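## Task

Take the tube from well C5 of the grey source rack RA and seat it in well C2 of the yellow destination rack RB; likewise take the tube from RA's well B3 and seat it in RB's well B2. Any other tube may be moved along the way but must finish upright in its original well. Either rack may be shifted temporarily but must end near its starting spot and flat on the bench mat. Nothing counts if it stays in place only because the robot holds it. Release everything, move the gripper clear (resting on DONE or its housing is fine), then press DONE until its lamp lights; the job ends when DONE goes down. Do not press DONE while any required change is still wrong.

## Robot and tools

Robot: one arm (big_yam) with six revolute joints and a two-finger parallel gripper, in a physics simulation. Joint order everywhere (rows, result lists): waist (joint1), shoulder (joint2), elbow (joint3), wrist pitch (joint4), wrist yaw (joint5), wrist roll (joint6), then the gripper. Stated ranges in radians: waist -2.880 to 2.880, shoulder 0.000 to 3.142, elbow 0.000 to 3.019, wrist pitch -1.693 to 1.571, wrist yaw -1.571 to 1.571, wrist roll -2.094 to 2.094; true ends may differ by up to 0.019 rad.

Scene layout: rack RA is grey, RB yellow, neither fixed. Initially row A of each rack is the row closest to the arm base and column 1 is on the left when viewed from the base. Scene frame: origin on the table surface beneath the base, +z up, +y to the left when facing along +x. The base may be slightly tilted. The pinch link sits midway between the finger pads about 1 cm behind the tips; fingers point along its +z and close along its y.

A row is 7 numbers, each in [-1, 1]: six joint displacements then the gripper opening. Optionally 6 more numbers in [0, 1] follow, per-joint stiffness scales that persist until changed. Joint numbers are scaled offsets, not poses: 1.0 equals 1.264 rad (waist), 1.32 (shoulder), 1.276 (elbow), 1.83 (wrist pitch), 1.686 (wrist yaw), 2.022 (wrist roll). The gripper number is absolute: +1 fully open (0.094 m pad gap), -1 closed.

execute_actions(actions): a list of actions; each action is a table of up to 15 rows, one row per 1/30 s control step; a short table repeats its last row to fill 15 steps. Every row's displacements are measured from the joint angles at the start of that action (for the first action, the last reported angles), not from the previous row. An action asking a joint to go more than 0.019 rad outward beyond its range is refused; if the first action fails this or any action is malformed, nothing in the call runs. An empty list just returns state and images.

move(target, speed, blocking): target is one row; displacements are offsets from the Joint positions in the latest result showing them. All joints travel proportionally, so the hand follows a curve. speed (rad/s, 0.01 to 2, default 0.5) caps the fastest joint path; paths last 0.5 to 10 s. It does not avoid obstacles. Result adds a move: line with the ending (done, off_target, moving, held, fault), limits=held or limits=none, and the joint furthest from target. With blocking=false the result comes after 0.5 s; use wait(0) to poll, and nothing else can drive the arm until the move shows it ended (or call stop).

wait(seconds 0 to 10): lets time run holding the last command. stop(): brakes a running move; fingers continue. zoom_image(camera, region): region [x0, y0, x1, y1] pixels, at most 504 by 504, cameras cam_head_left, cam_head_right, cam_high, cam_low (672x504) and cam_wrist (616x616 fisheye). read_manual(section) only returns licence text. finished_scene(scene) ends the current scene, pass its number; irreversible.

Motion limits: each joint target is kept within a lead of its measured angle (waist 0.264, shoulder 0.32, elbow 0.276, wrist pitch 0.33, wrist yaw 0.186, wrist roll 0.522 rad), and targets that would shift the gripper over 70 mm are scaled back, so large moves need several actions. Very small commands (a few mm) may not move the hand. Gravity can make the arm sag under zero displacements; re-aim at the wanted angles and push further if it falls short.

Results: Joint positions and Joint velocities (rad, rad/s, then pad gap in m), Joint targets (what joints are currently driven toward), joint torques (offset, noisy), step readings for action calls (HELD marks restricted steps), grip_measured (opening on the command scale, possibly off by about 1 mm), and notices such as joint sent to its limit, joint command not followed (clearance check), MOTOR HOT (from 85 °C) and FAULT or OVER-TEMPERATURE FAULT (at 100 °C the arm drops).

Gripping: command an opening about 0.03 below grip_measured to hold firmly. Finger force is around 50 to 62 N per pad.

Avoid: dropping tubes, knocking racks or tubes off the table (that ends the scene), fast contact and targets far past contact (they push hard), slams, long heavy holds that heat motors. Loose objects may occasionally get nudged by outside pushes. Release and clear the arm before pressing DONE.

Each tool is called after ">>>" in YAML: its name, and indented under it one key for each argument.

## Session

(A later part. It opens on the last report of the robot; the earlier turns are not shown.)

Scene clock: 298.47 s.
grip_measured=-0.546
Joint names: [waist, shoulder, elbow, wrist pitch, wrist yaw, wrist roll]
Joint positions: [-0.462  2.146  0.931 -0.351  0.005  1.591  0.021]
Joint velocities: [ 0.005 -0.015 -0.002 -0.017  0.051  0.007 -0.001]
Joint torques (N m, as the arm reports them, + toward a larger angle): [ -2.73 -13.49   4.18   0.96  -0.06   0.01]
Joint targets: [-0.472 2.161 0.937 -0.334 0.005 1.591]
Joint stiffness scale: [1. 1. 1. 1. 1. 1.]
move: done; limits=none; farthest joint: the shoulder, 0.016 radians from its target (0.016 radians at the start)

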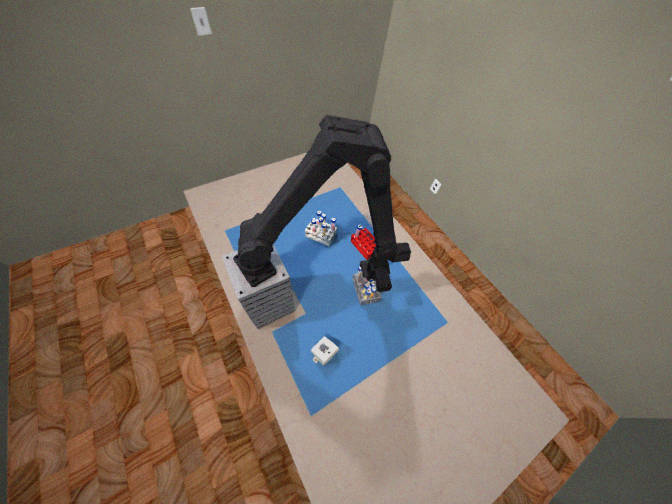

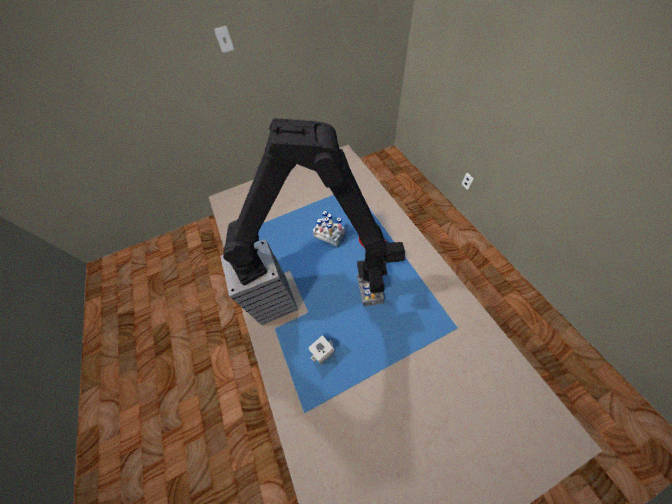

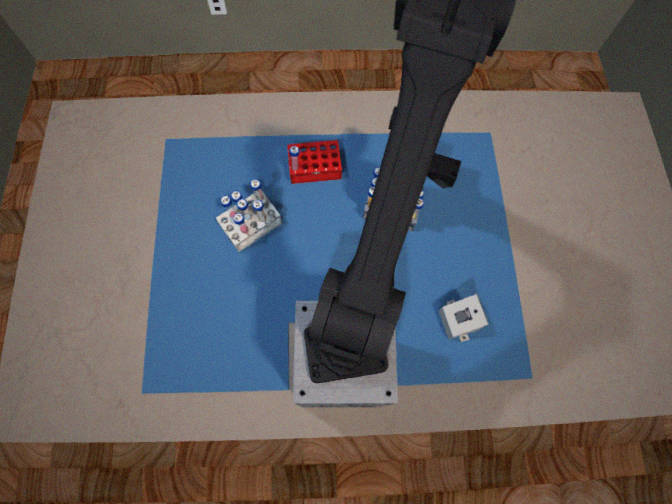

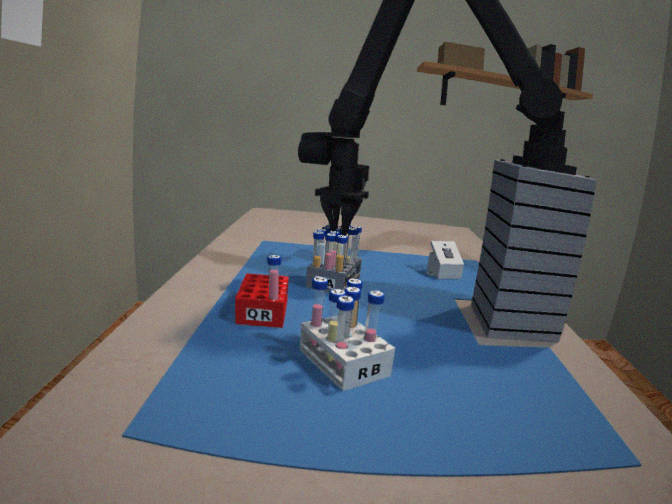

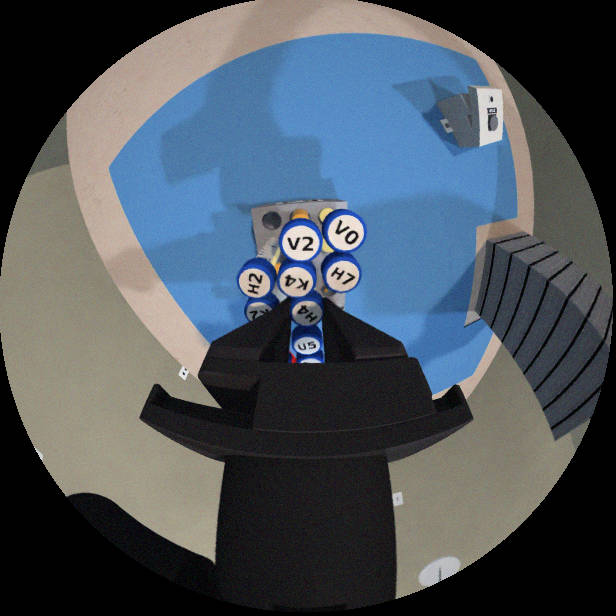

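>>> move:
  target: [0,-0.26,0.005,-0.195,0,0,-0.58]
  speed: 0.25

>>> move:
  target: [0.77,0,0.005,0,0,0,-0.58]
  speed: 0.7

>>> zoom_image:
  camera: "cam_wrist"
  region: [230,160,390,330]

Scene clock: 308.97 s.
grip_measured=-0.546
Joint names: [waist, shoulder, elbow, wrist pitch, wrist yaw, wrist roll]
Joint positions: [-0.462  1.81   0.931 -0.693  0.005  1.591  0.021]
Joint velocities: [-0.024 -0.005  0.007 -0.007  0.095 -0.037  0.001]
Joint torques (N m, as the arm reports them, + toward a larger angle): [ -2.63 -14.46   7.02  -0.36  -0.03  -0.01]
Joint targets: [-0.462 1.802 0.937 -0.707 0.005 1.591]
Joint stiffness scale: [1. 1. 1. 1. 1. 1.]
move: done; limits=none; farthest joint: the wrist pitch, 0.015 radians from its target (0.357 radians at the start)

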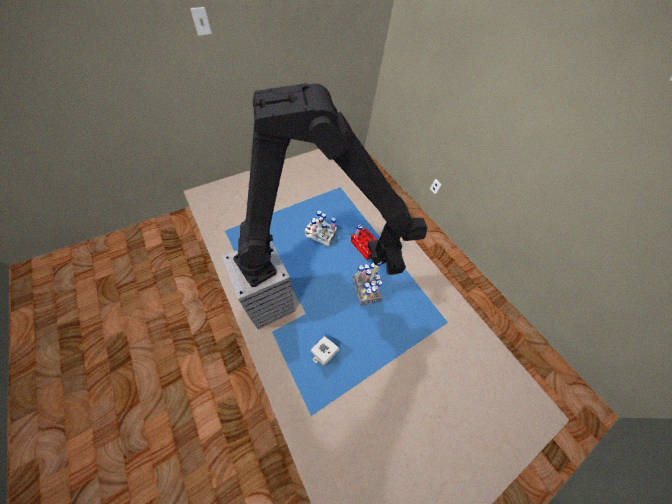

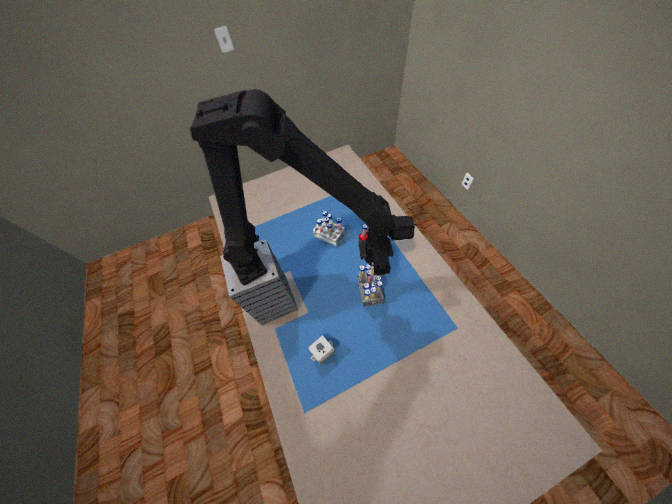

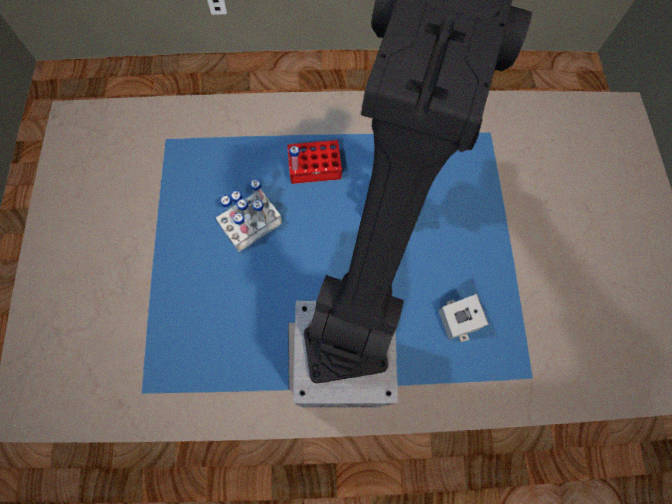

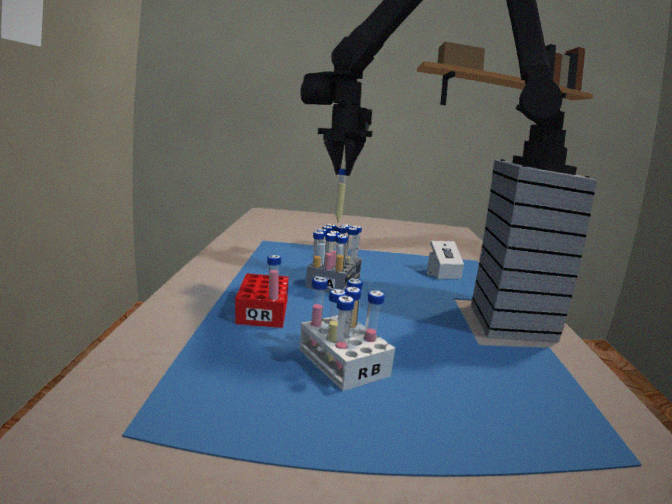

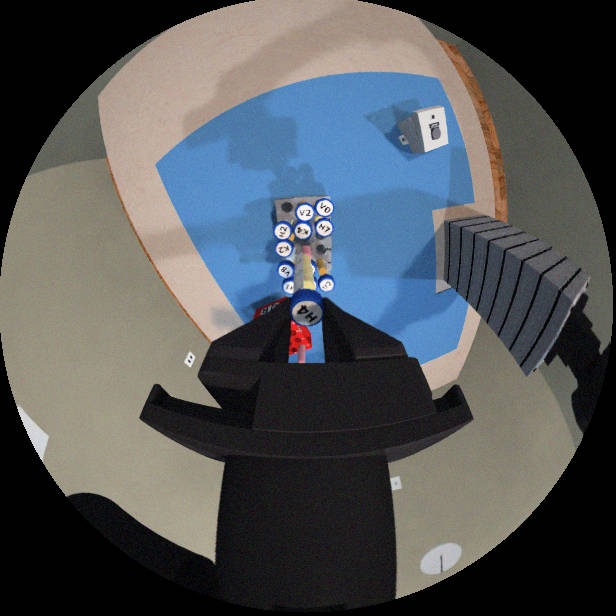

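Scene clock: 310.80 s.
grip_measured=-0.546
Joint names: [waist, shoulder, elbow, wrist pitch, wrist yaw, wrist roll]
Joint positions: [ 0.521  1.81   0.931 -0.693  0.004  1.591  0.021]
Joint velocities: [ 0.015  0.005  0.007 -0.007  0.007  0.007 -0.   ]
Joint torques (N m, as the arm reports them, + toward a larger angle): [ -2.9  -13.54   7.03   0.4   -0.03  -0.01]
Joint targets: [0.511 1.810 0.937 -0.693 0.004 1.591]
Joint stiffness scale: [1. 1. 1. 1. 1. 1.]
move: done; limits=none; farthest joint: the waist, 0.009 radians from its target (0.973 radians at the start)

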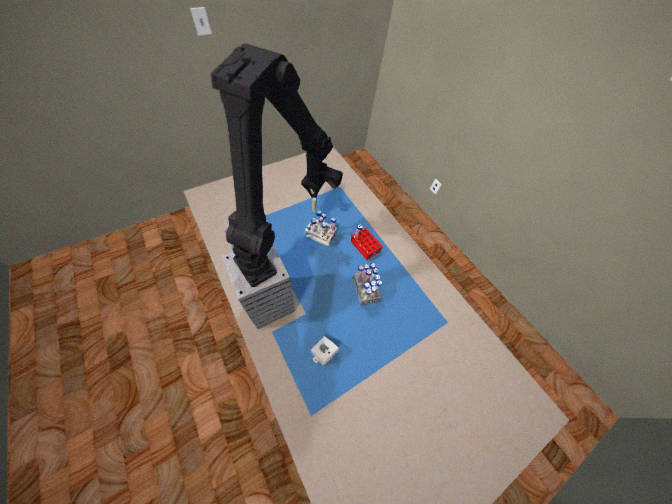

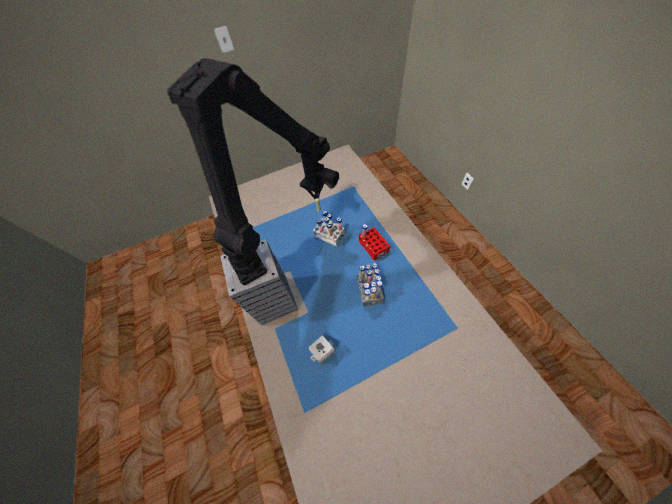

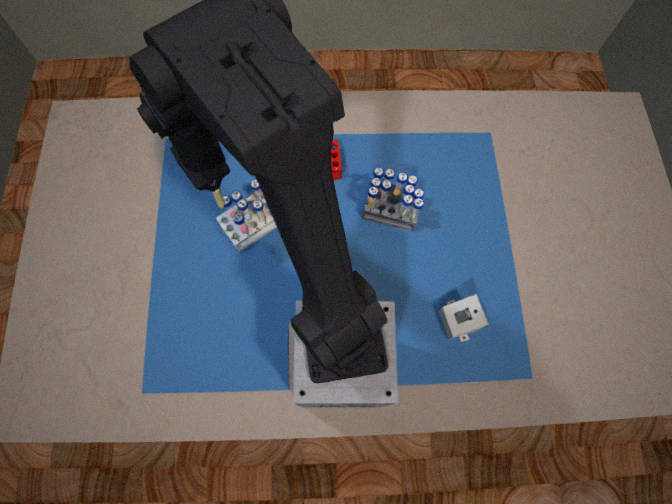

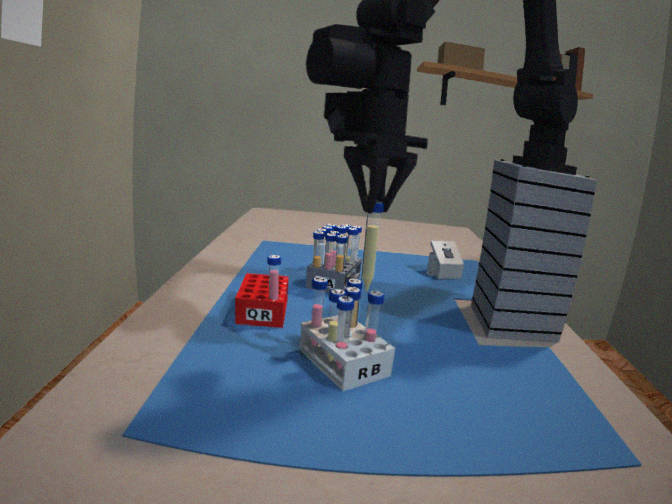

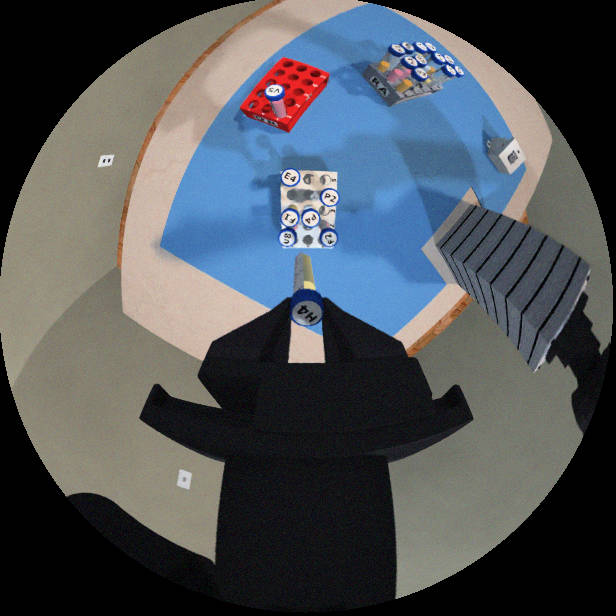

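Region (230, 160, 390, 330) of cam_wrist's 616x616 image, scaled by 2.965, with more detail than that image has; it fills the left 474 columns of this view, and the rest is white.

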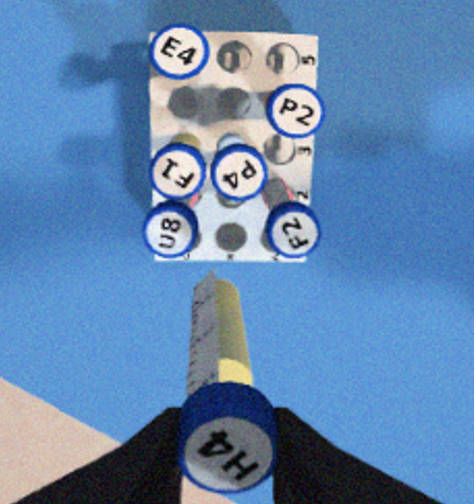

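>>> move:
  target: [-0.034,0.02,-0.018,0.02,0,0,-0.58]
  speed: 0.1

>>> move:
  target: [-0.008,0.13,-0.01,0.105,0,0,-0.58]
  speed: 0.15

>>> zoom_image:
  camera: "cam_wrist"
  region: [230,160,390,330]

Scene clock: 322.97 s.
grip_measured=-0.546
Joint names: [waist, shoulder, elbow, wrist pitch, wrist yaw, wrist roll]
Joint positions: [ 0.488  1.82   0.911 -0.672  0.004  1.591  0.021]
Joint velocities: [-0.015 -0.005  0.012  0.007 -0.051 -0.007  0.001]
Joint torques (N m, as the arm reports them, + toward a larger angle): [ -3.32 -12.33   5.94   0.95  -0.03   0.01]
Joint targets: [0.477 1.837 0.908 -0.656 0.004 1.591]
Joint stiffness scale: [1. 1. 1. 1. 1. 1.]
move: done; limits=none; farthest joint: the shoulder, 0.016 radians from its target (0.026 radians at the start)

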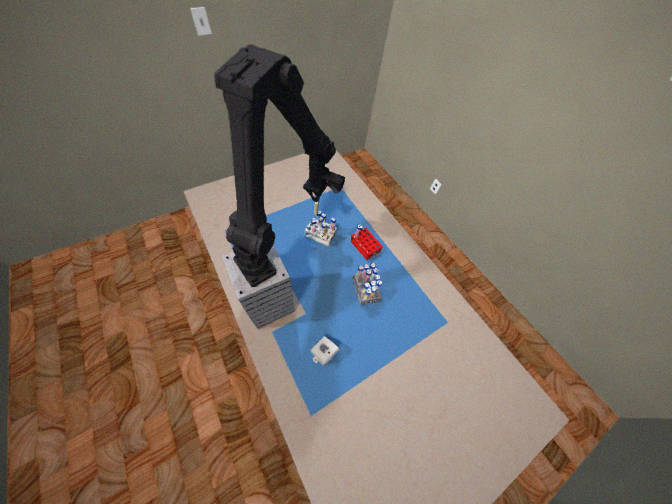

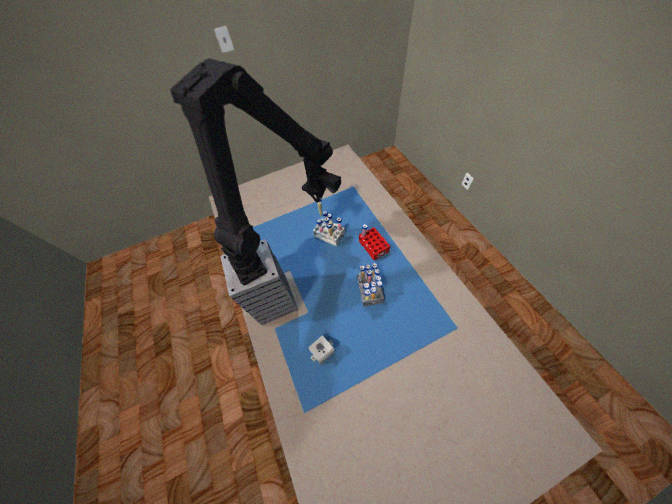

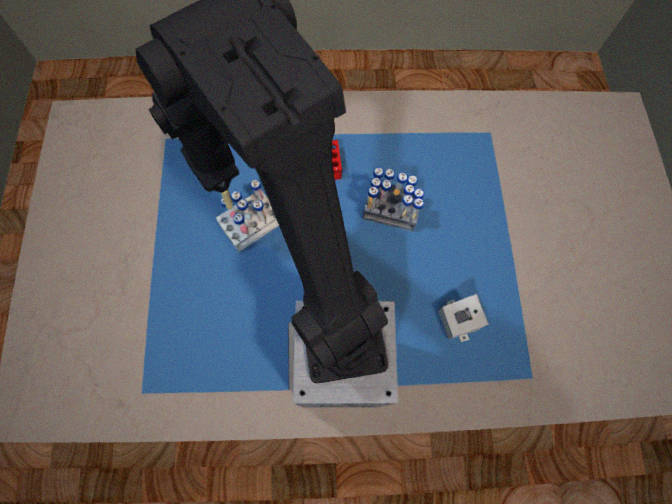

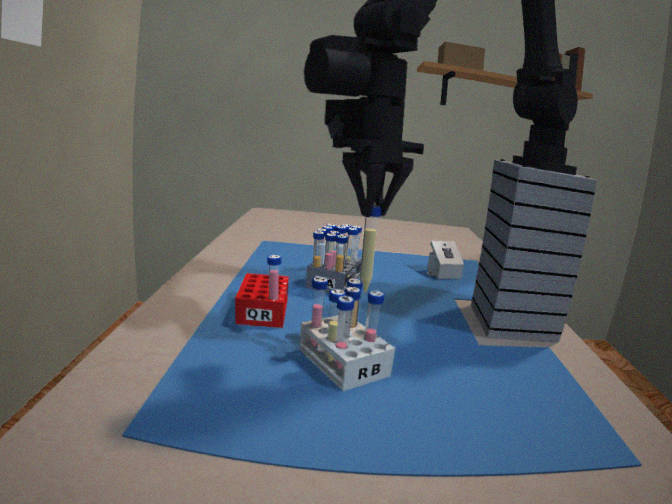

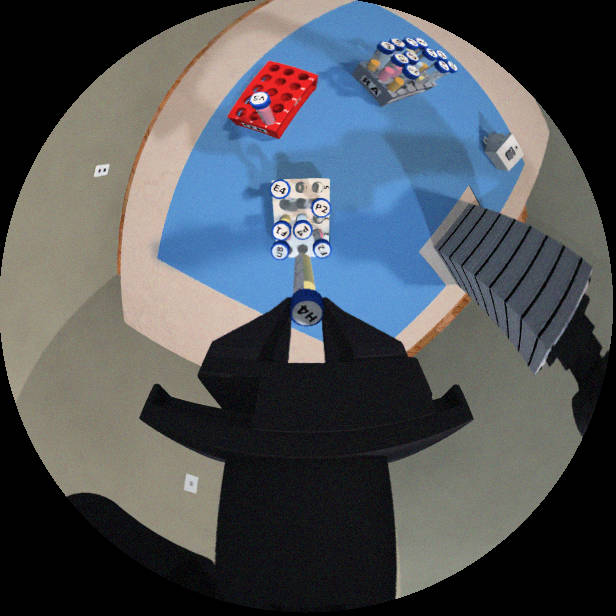

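Scene clock: 324.60 s.
grip_measured=-0.546
Joint names: [waist, shoulder, elbow, wrist pitch, wrist yaw, wrist roll]
Joint positions: [ 0.488  1.977  0.901 -0.496  0.004  1.591  0.021]
Joint velocities: [-0.005 -0.005 -0.012 -0.002  0.037  0.051  0.   ]
Joint torques (N m, as the arm reports them, + toward a larger angle): [ -3.   -12.65   4.57   1.11  -0.07  -0.02]
Joint targets: [0.478 1.992 0.898 -0.480 0.004 1.591]
Joint stiffness scale: [1. 1. 1. 1. 1. 1.]
move: done; limits=none; farthest joint: the wrist pitch, 0.016 radians from its target (0.192 radians at the start)

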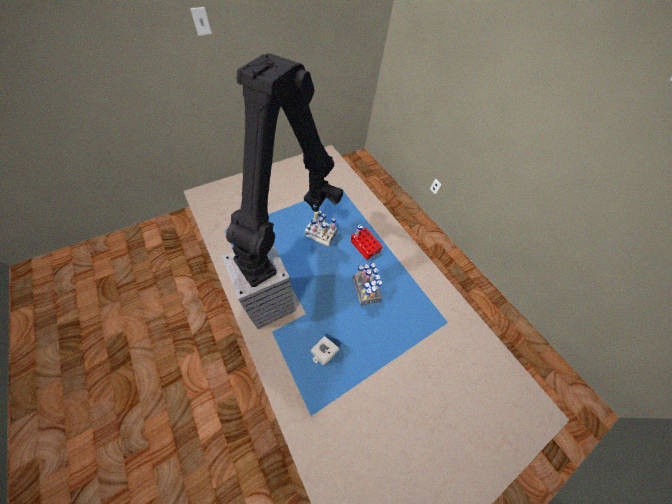

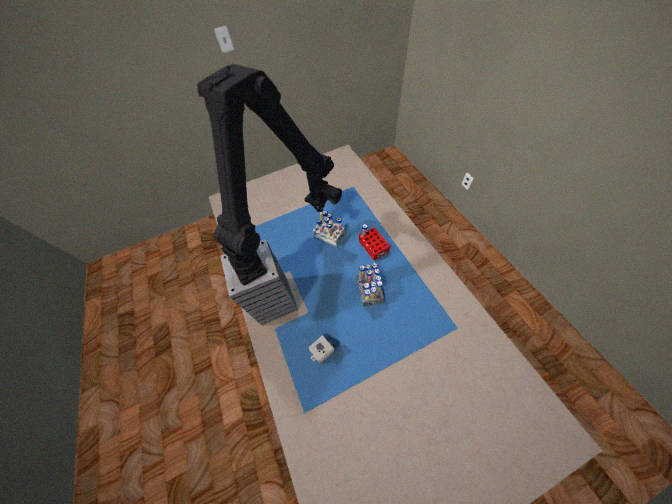

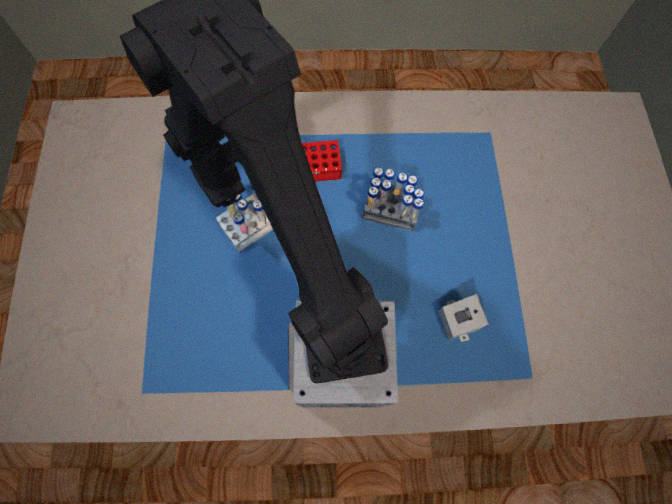

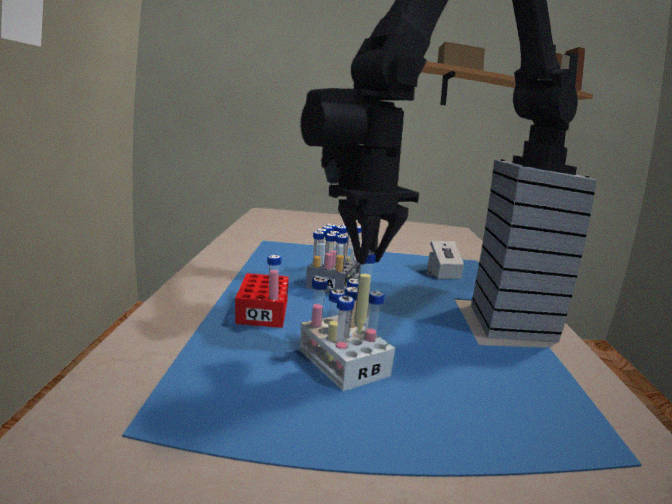

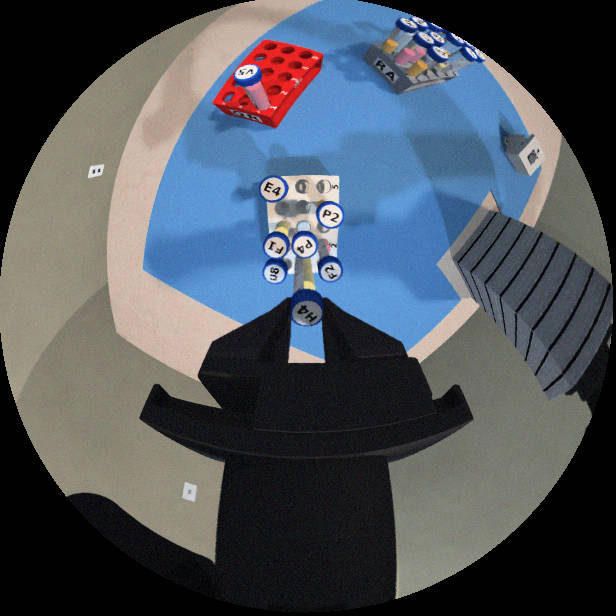

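Region (230, 160, 390, 330) of cam_wrist's 616x616 image, scaled by 2.965, with more detail than that image has; it fills the left 474 columns of this view, and the rest is white.

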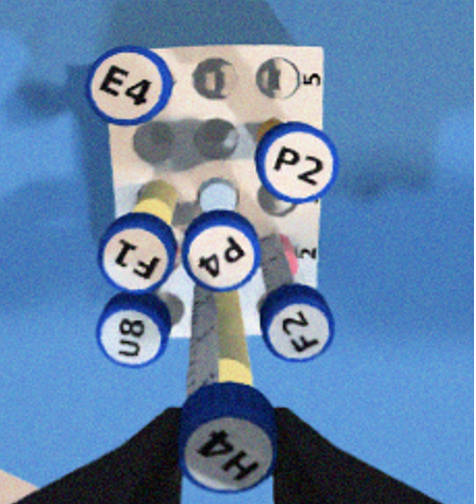

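>>> move:
  target: [-0.008,0.138,0.04,0.086,0,0,-0.58]
  speed: 0.08

Scene clock: 335.17 s.
grip_measured=-0.546
Joint names: [waist, shoulder, elbow, wrist pitch, wrist yaw, wrist roll]
Joint positions: [ 0.488  2.114  0.922 -0.377  0.009  1.591  0.021]
Joint velocities: [ 0.005 -0.005  0.012 -0.017  0.022 -0.051 -0.   ]
Joint torques (N m, as the arm reports them, + toward a larger angle): [ -3.44 -10.47   6.48   1.74  -0.22  -0.02]
Joint targets: [0.478 2.159 0.952 -0.339 0.004 1.591]
Joint stiffness scale: [1. 1. 1. 1. 1. 1.]
move: off_target; limits=none; farthest joint: the shoulder, 0.045 radians from its target (0.182 radians at the start)

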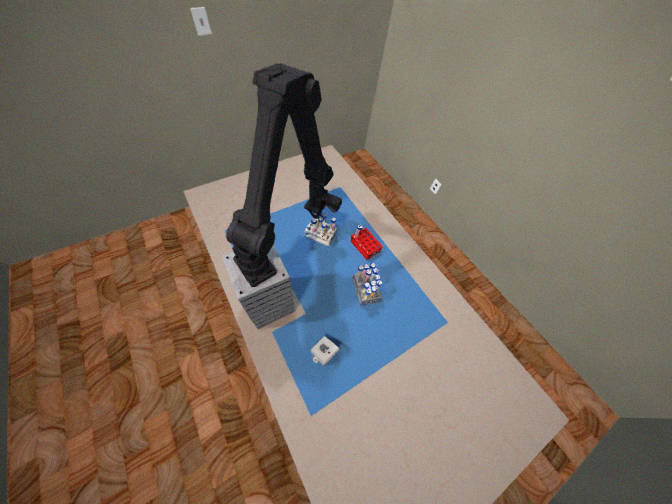

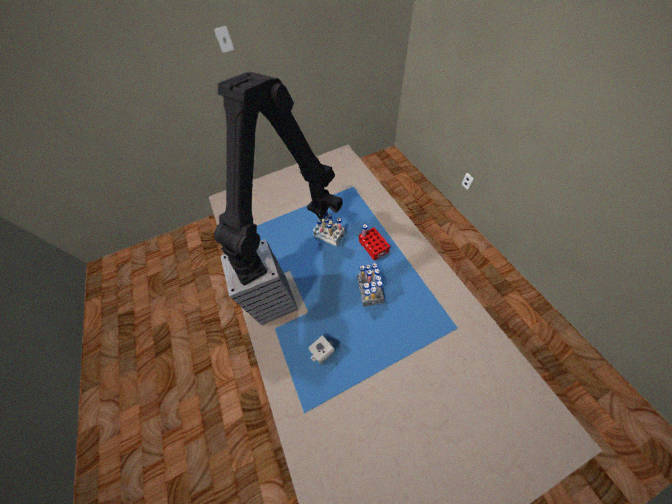

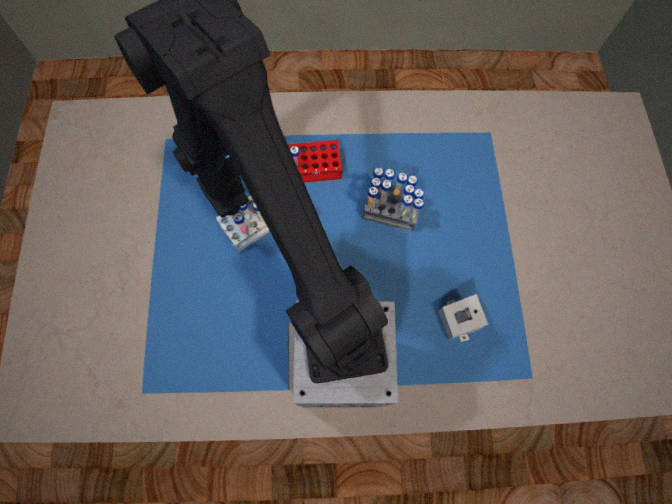

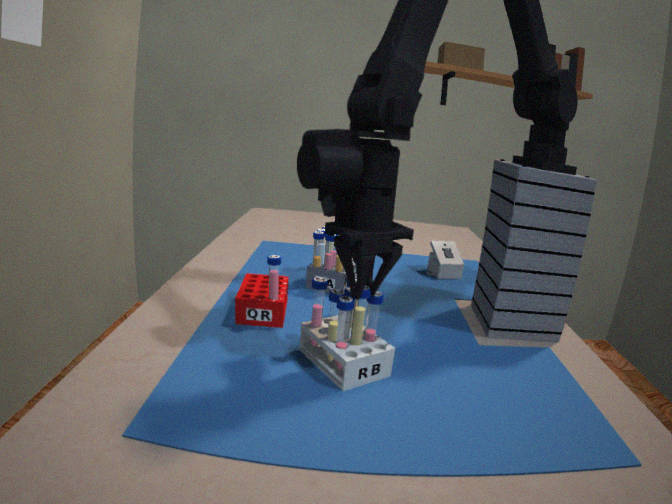

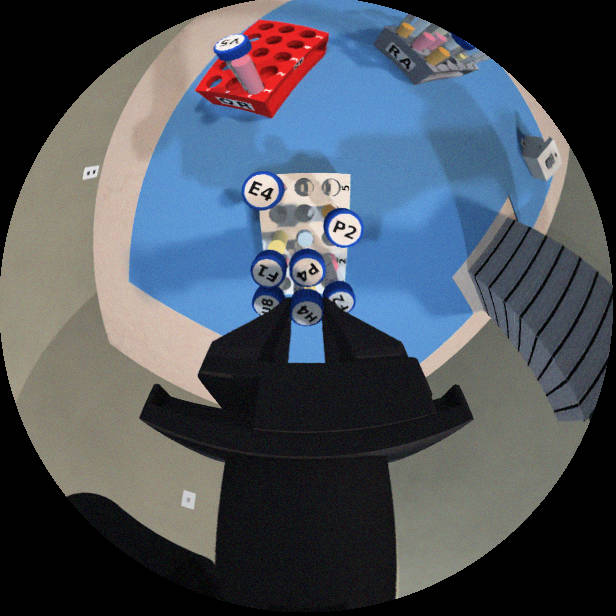

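>>> move:
  target: [-0.008,-0.015,0.03,0,0,0,-0.58]
  speed: 0.05

>>> move:
  target: [-0.008,0.042,0.028,0.02,0,0,-0.58]
  speed: 0.05

Scene clock: 341.60 s.
grip_measured=-0.546
Joint names: [waist, shoulder, elbow, wrist pitch, wrist yaw, wrist roll]
Joint positions: [ 0.488  2.113  0.922 -0.377  0.012  1.591  0.021]
Joint velocities: [-0.015 -0.005  0.007  0.007 -0.037  0.037  0.   ]
Joint torques (N m, as the arm reports them, + toward a larger angle): [ -3.23 -16.     6.94   0.34  -0.17   0.05]
Joint targets: [0.478 2.095 0.960 -0.377 0.009 1.591]
Joint stiffness scale: [1. 1. 1. 1. 1. 1.]
move: off_target; limits=none; farthest joint: the elbow, 0.038 radians from its target (0.038 radians at the start)

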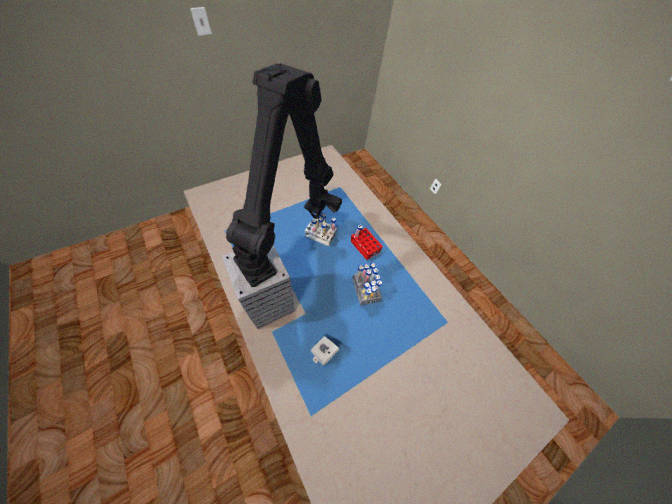

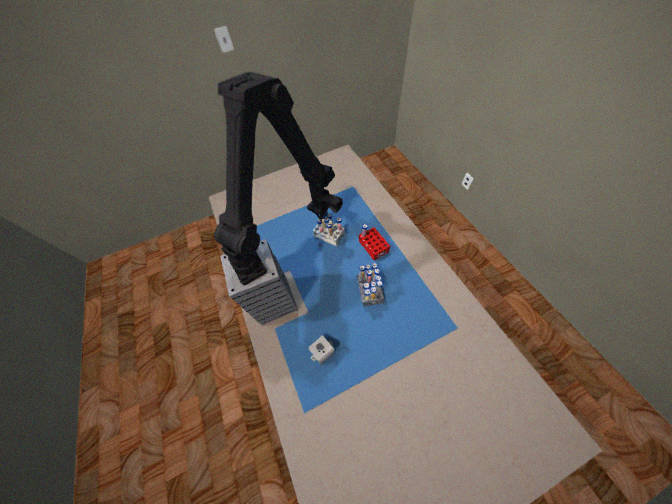

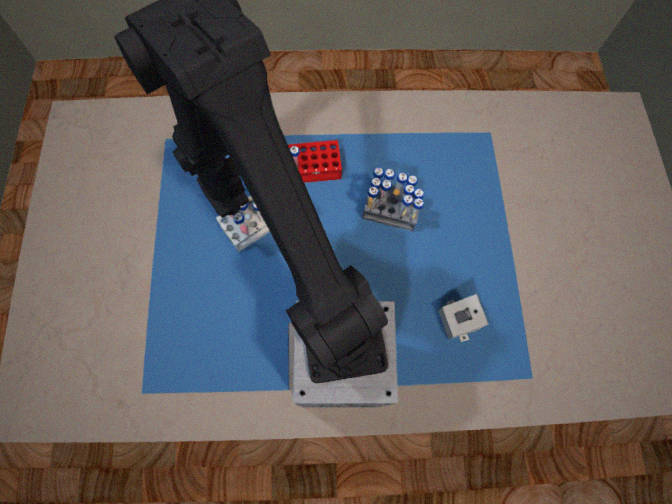

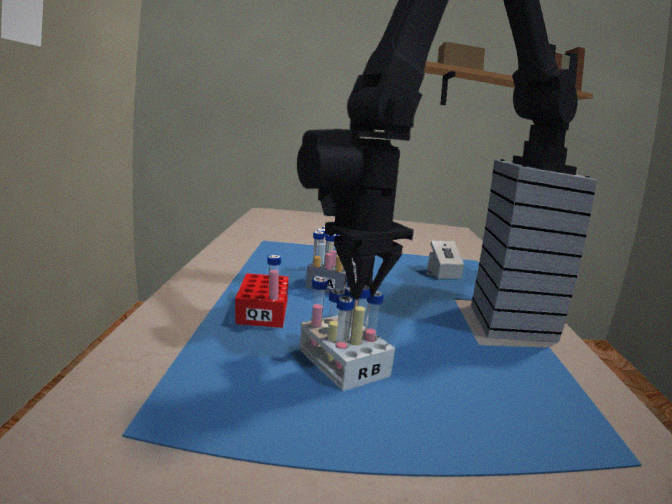

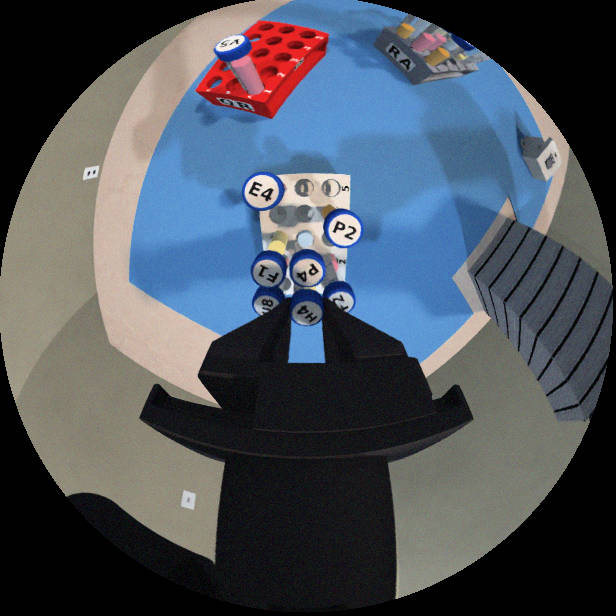

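Scene clock: 342.93 s.
grip_measured=-0.546
Joint names: [waist, shoulder, elbow, wrist pitch, wrist yaw, wrist roll]
Joint positions: [ 0.488  2.115  0.923 -0.377  0.014  1.591  0.021]
Joint velocities: [ 0.005 -0.015 -0.012  0.007  0.022  0.066 -0.   ]
Joint torques (N m, as the arm reports them, + toward a larger angle): [ -2.76 -10.23   6.81   1.67  -0.13  -0.02]
Joint targets: [0.478 2.168 0.957 -0.341 0.012 1.591]
Joint stiffness scale: [1. 1. 1. 1. 1. 1.]
move: off_target; limits=none; farthest joint: the shoulder, 0.053 radians from its target (0.056 radians at the start)

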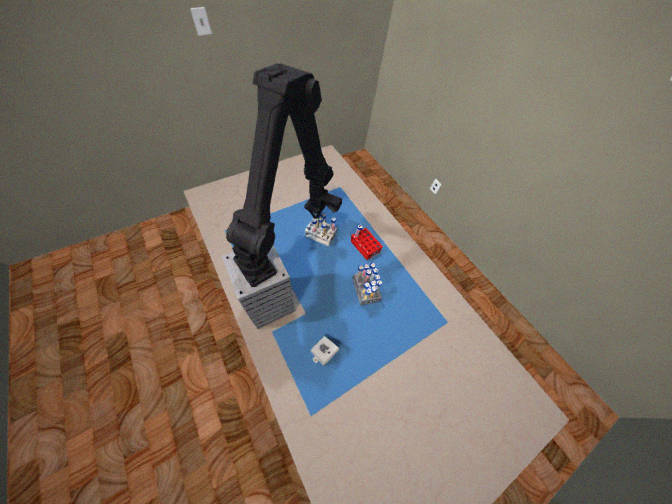

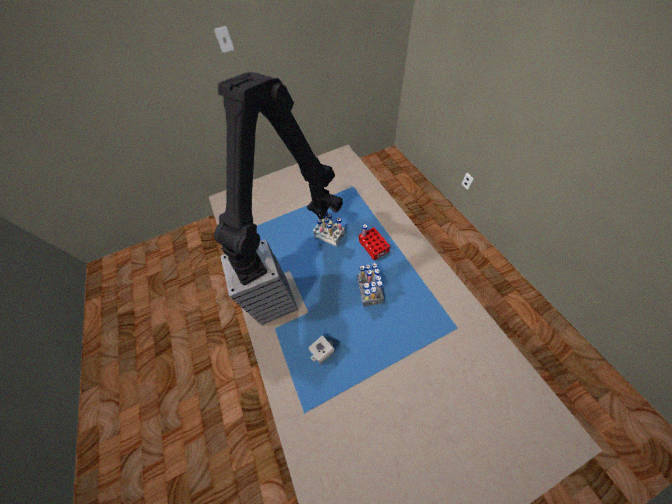

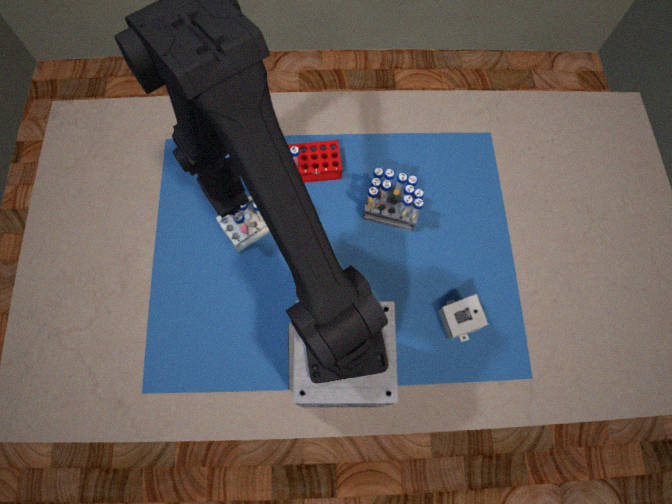

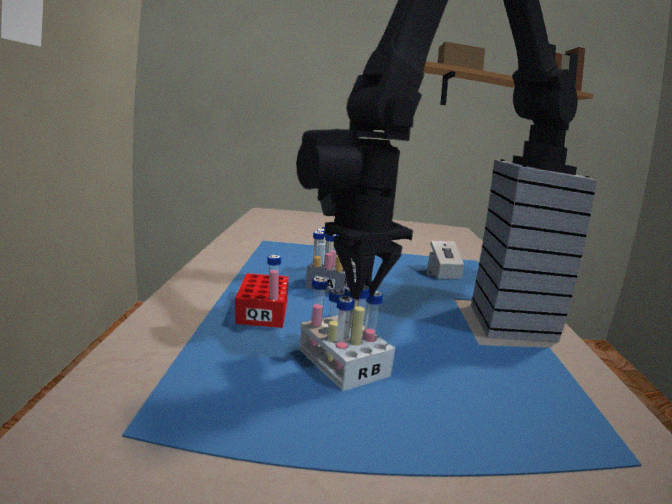

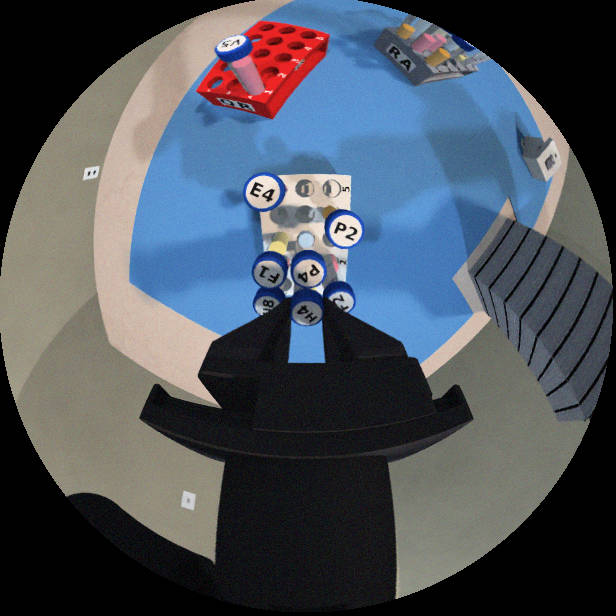

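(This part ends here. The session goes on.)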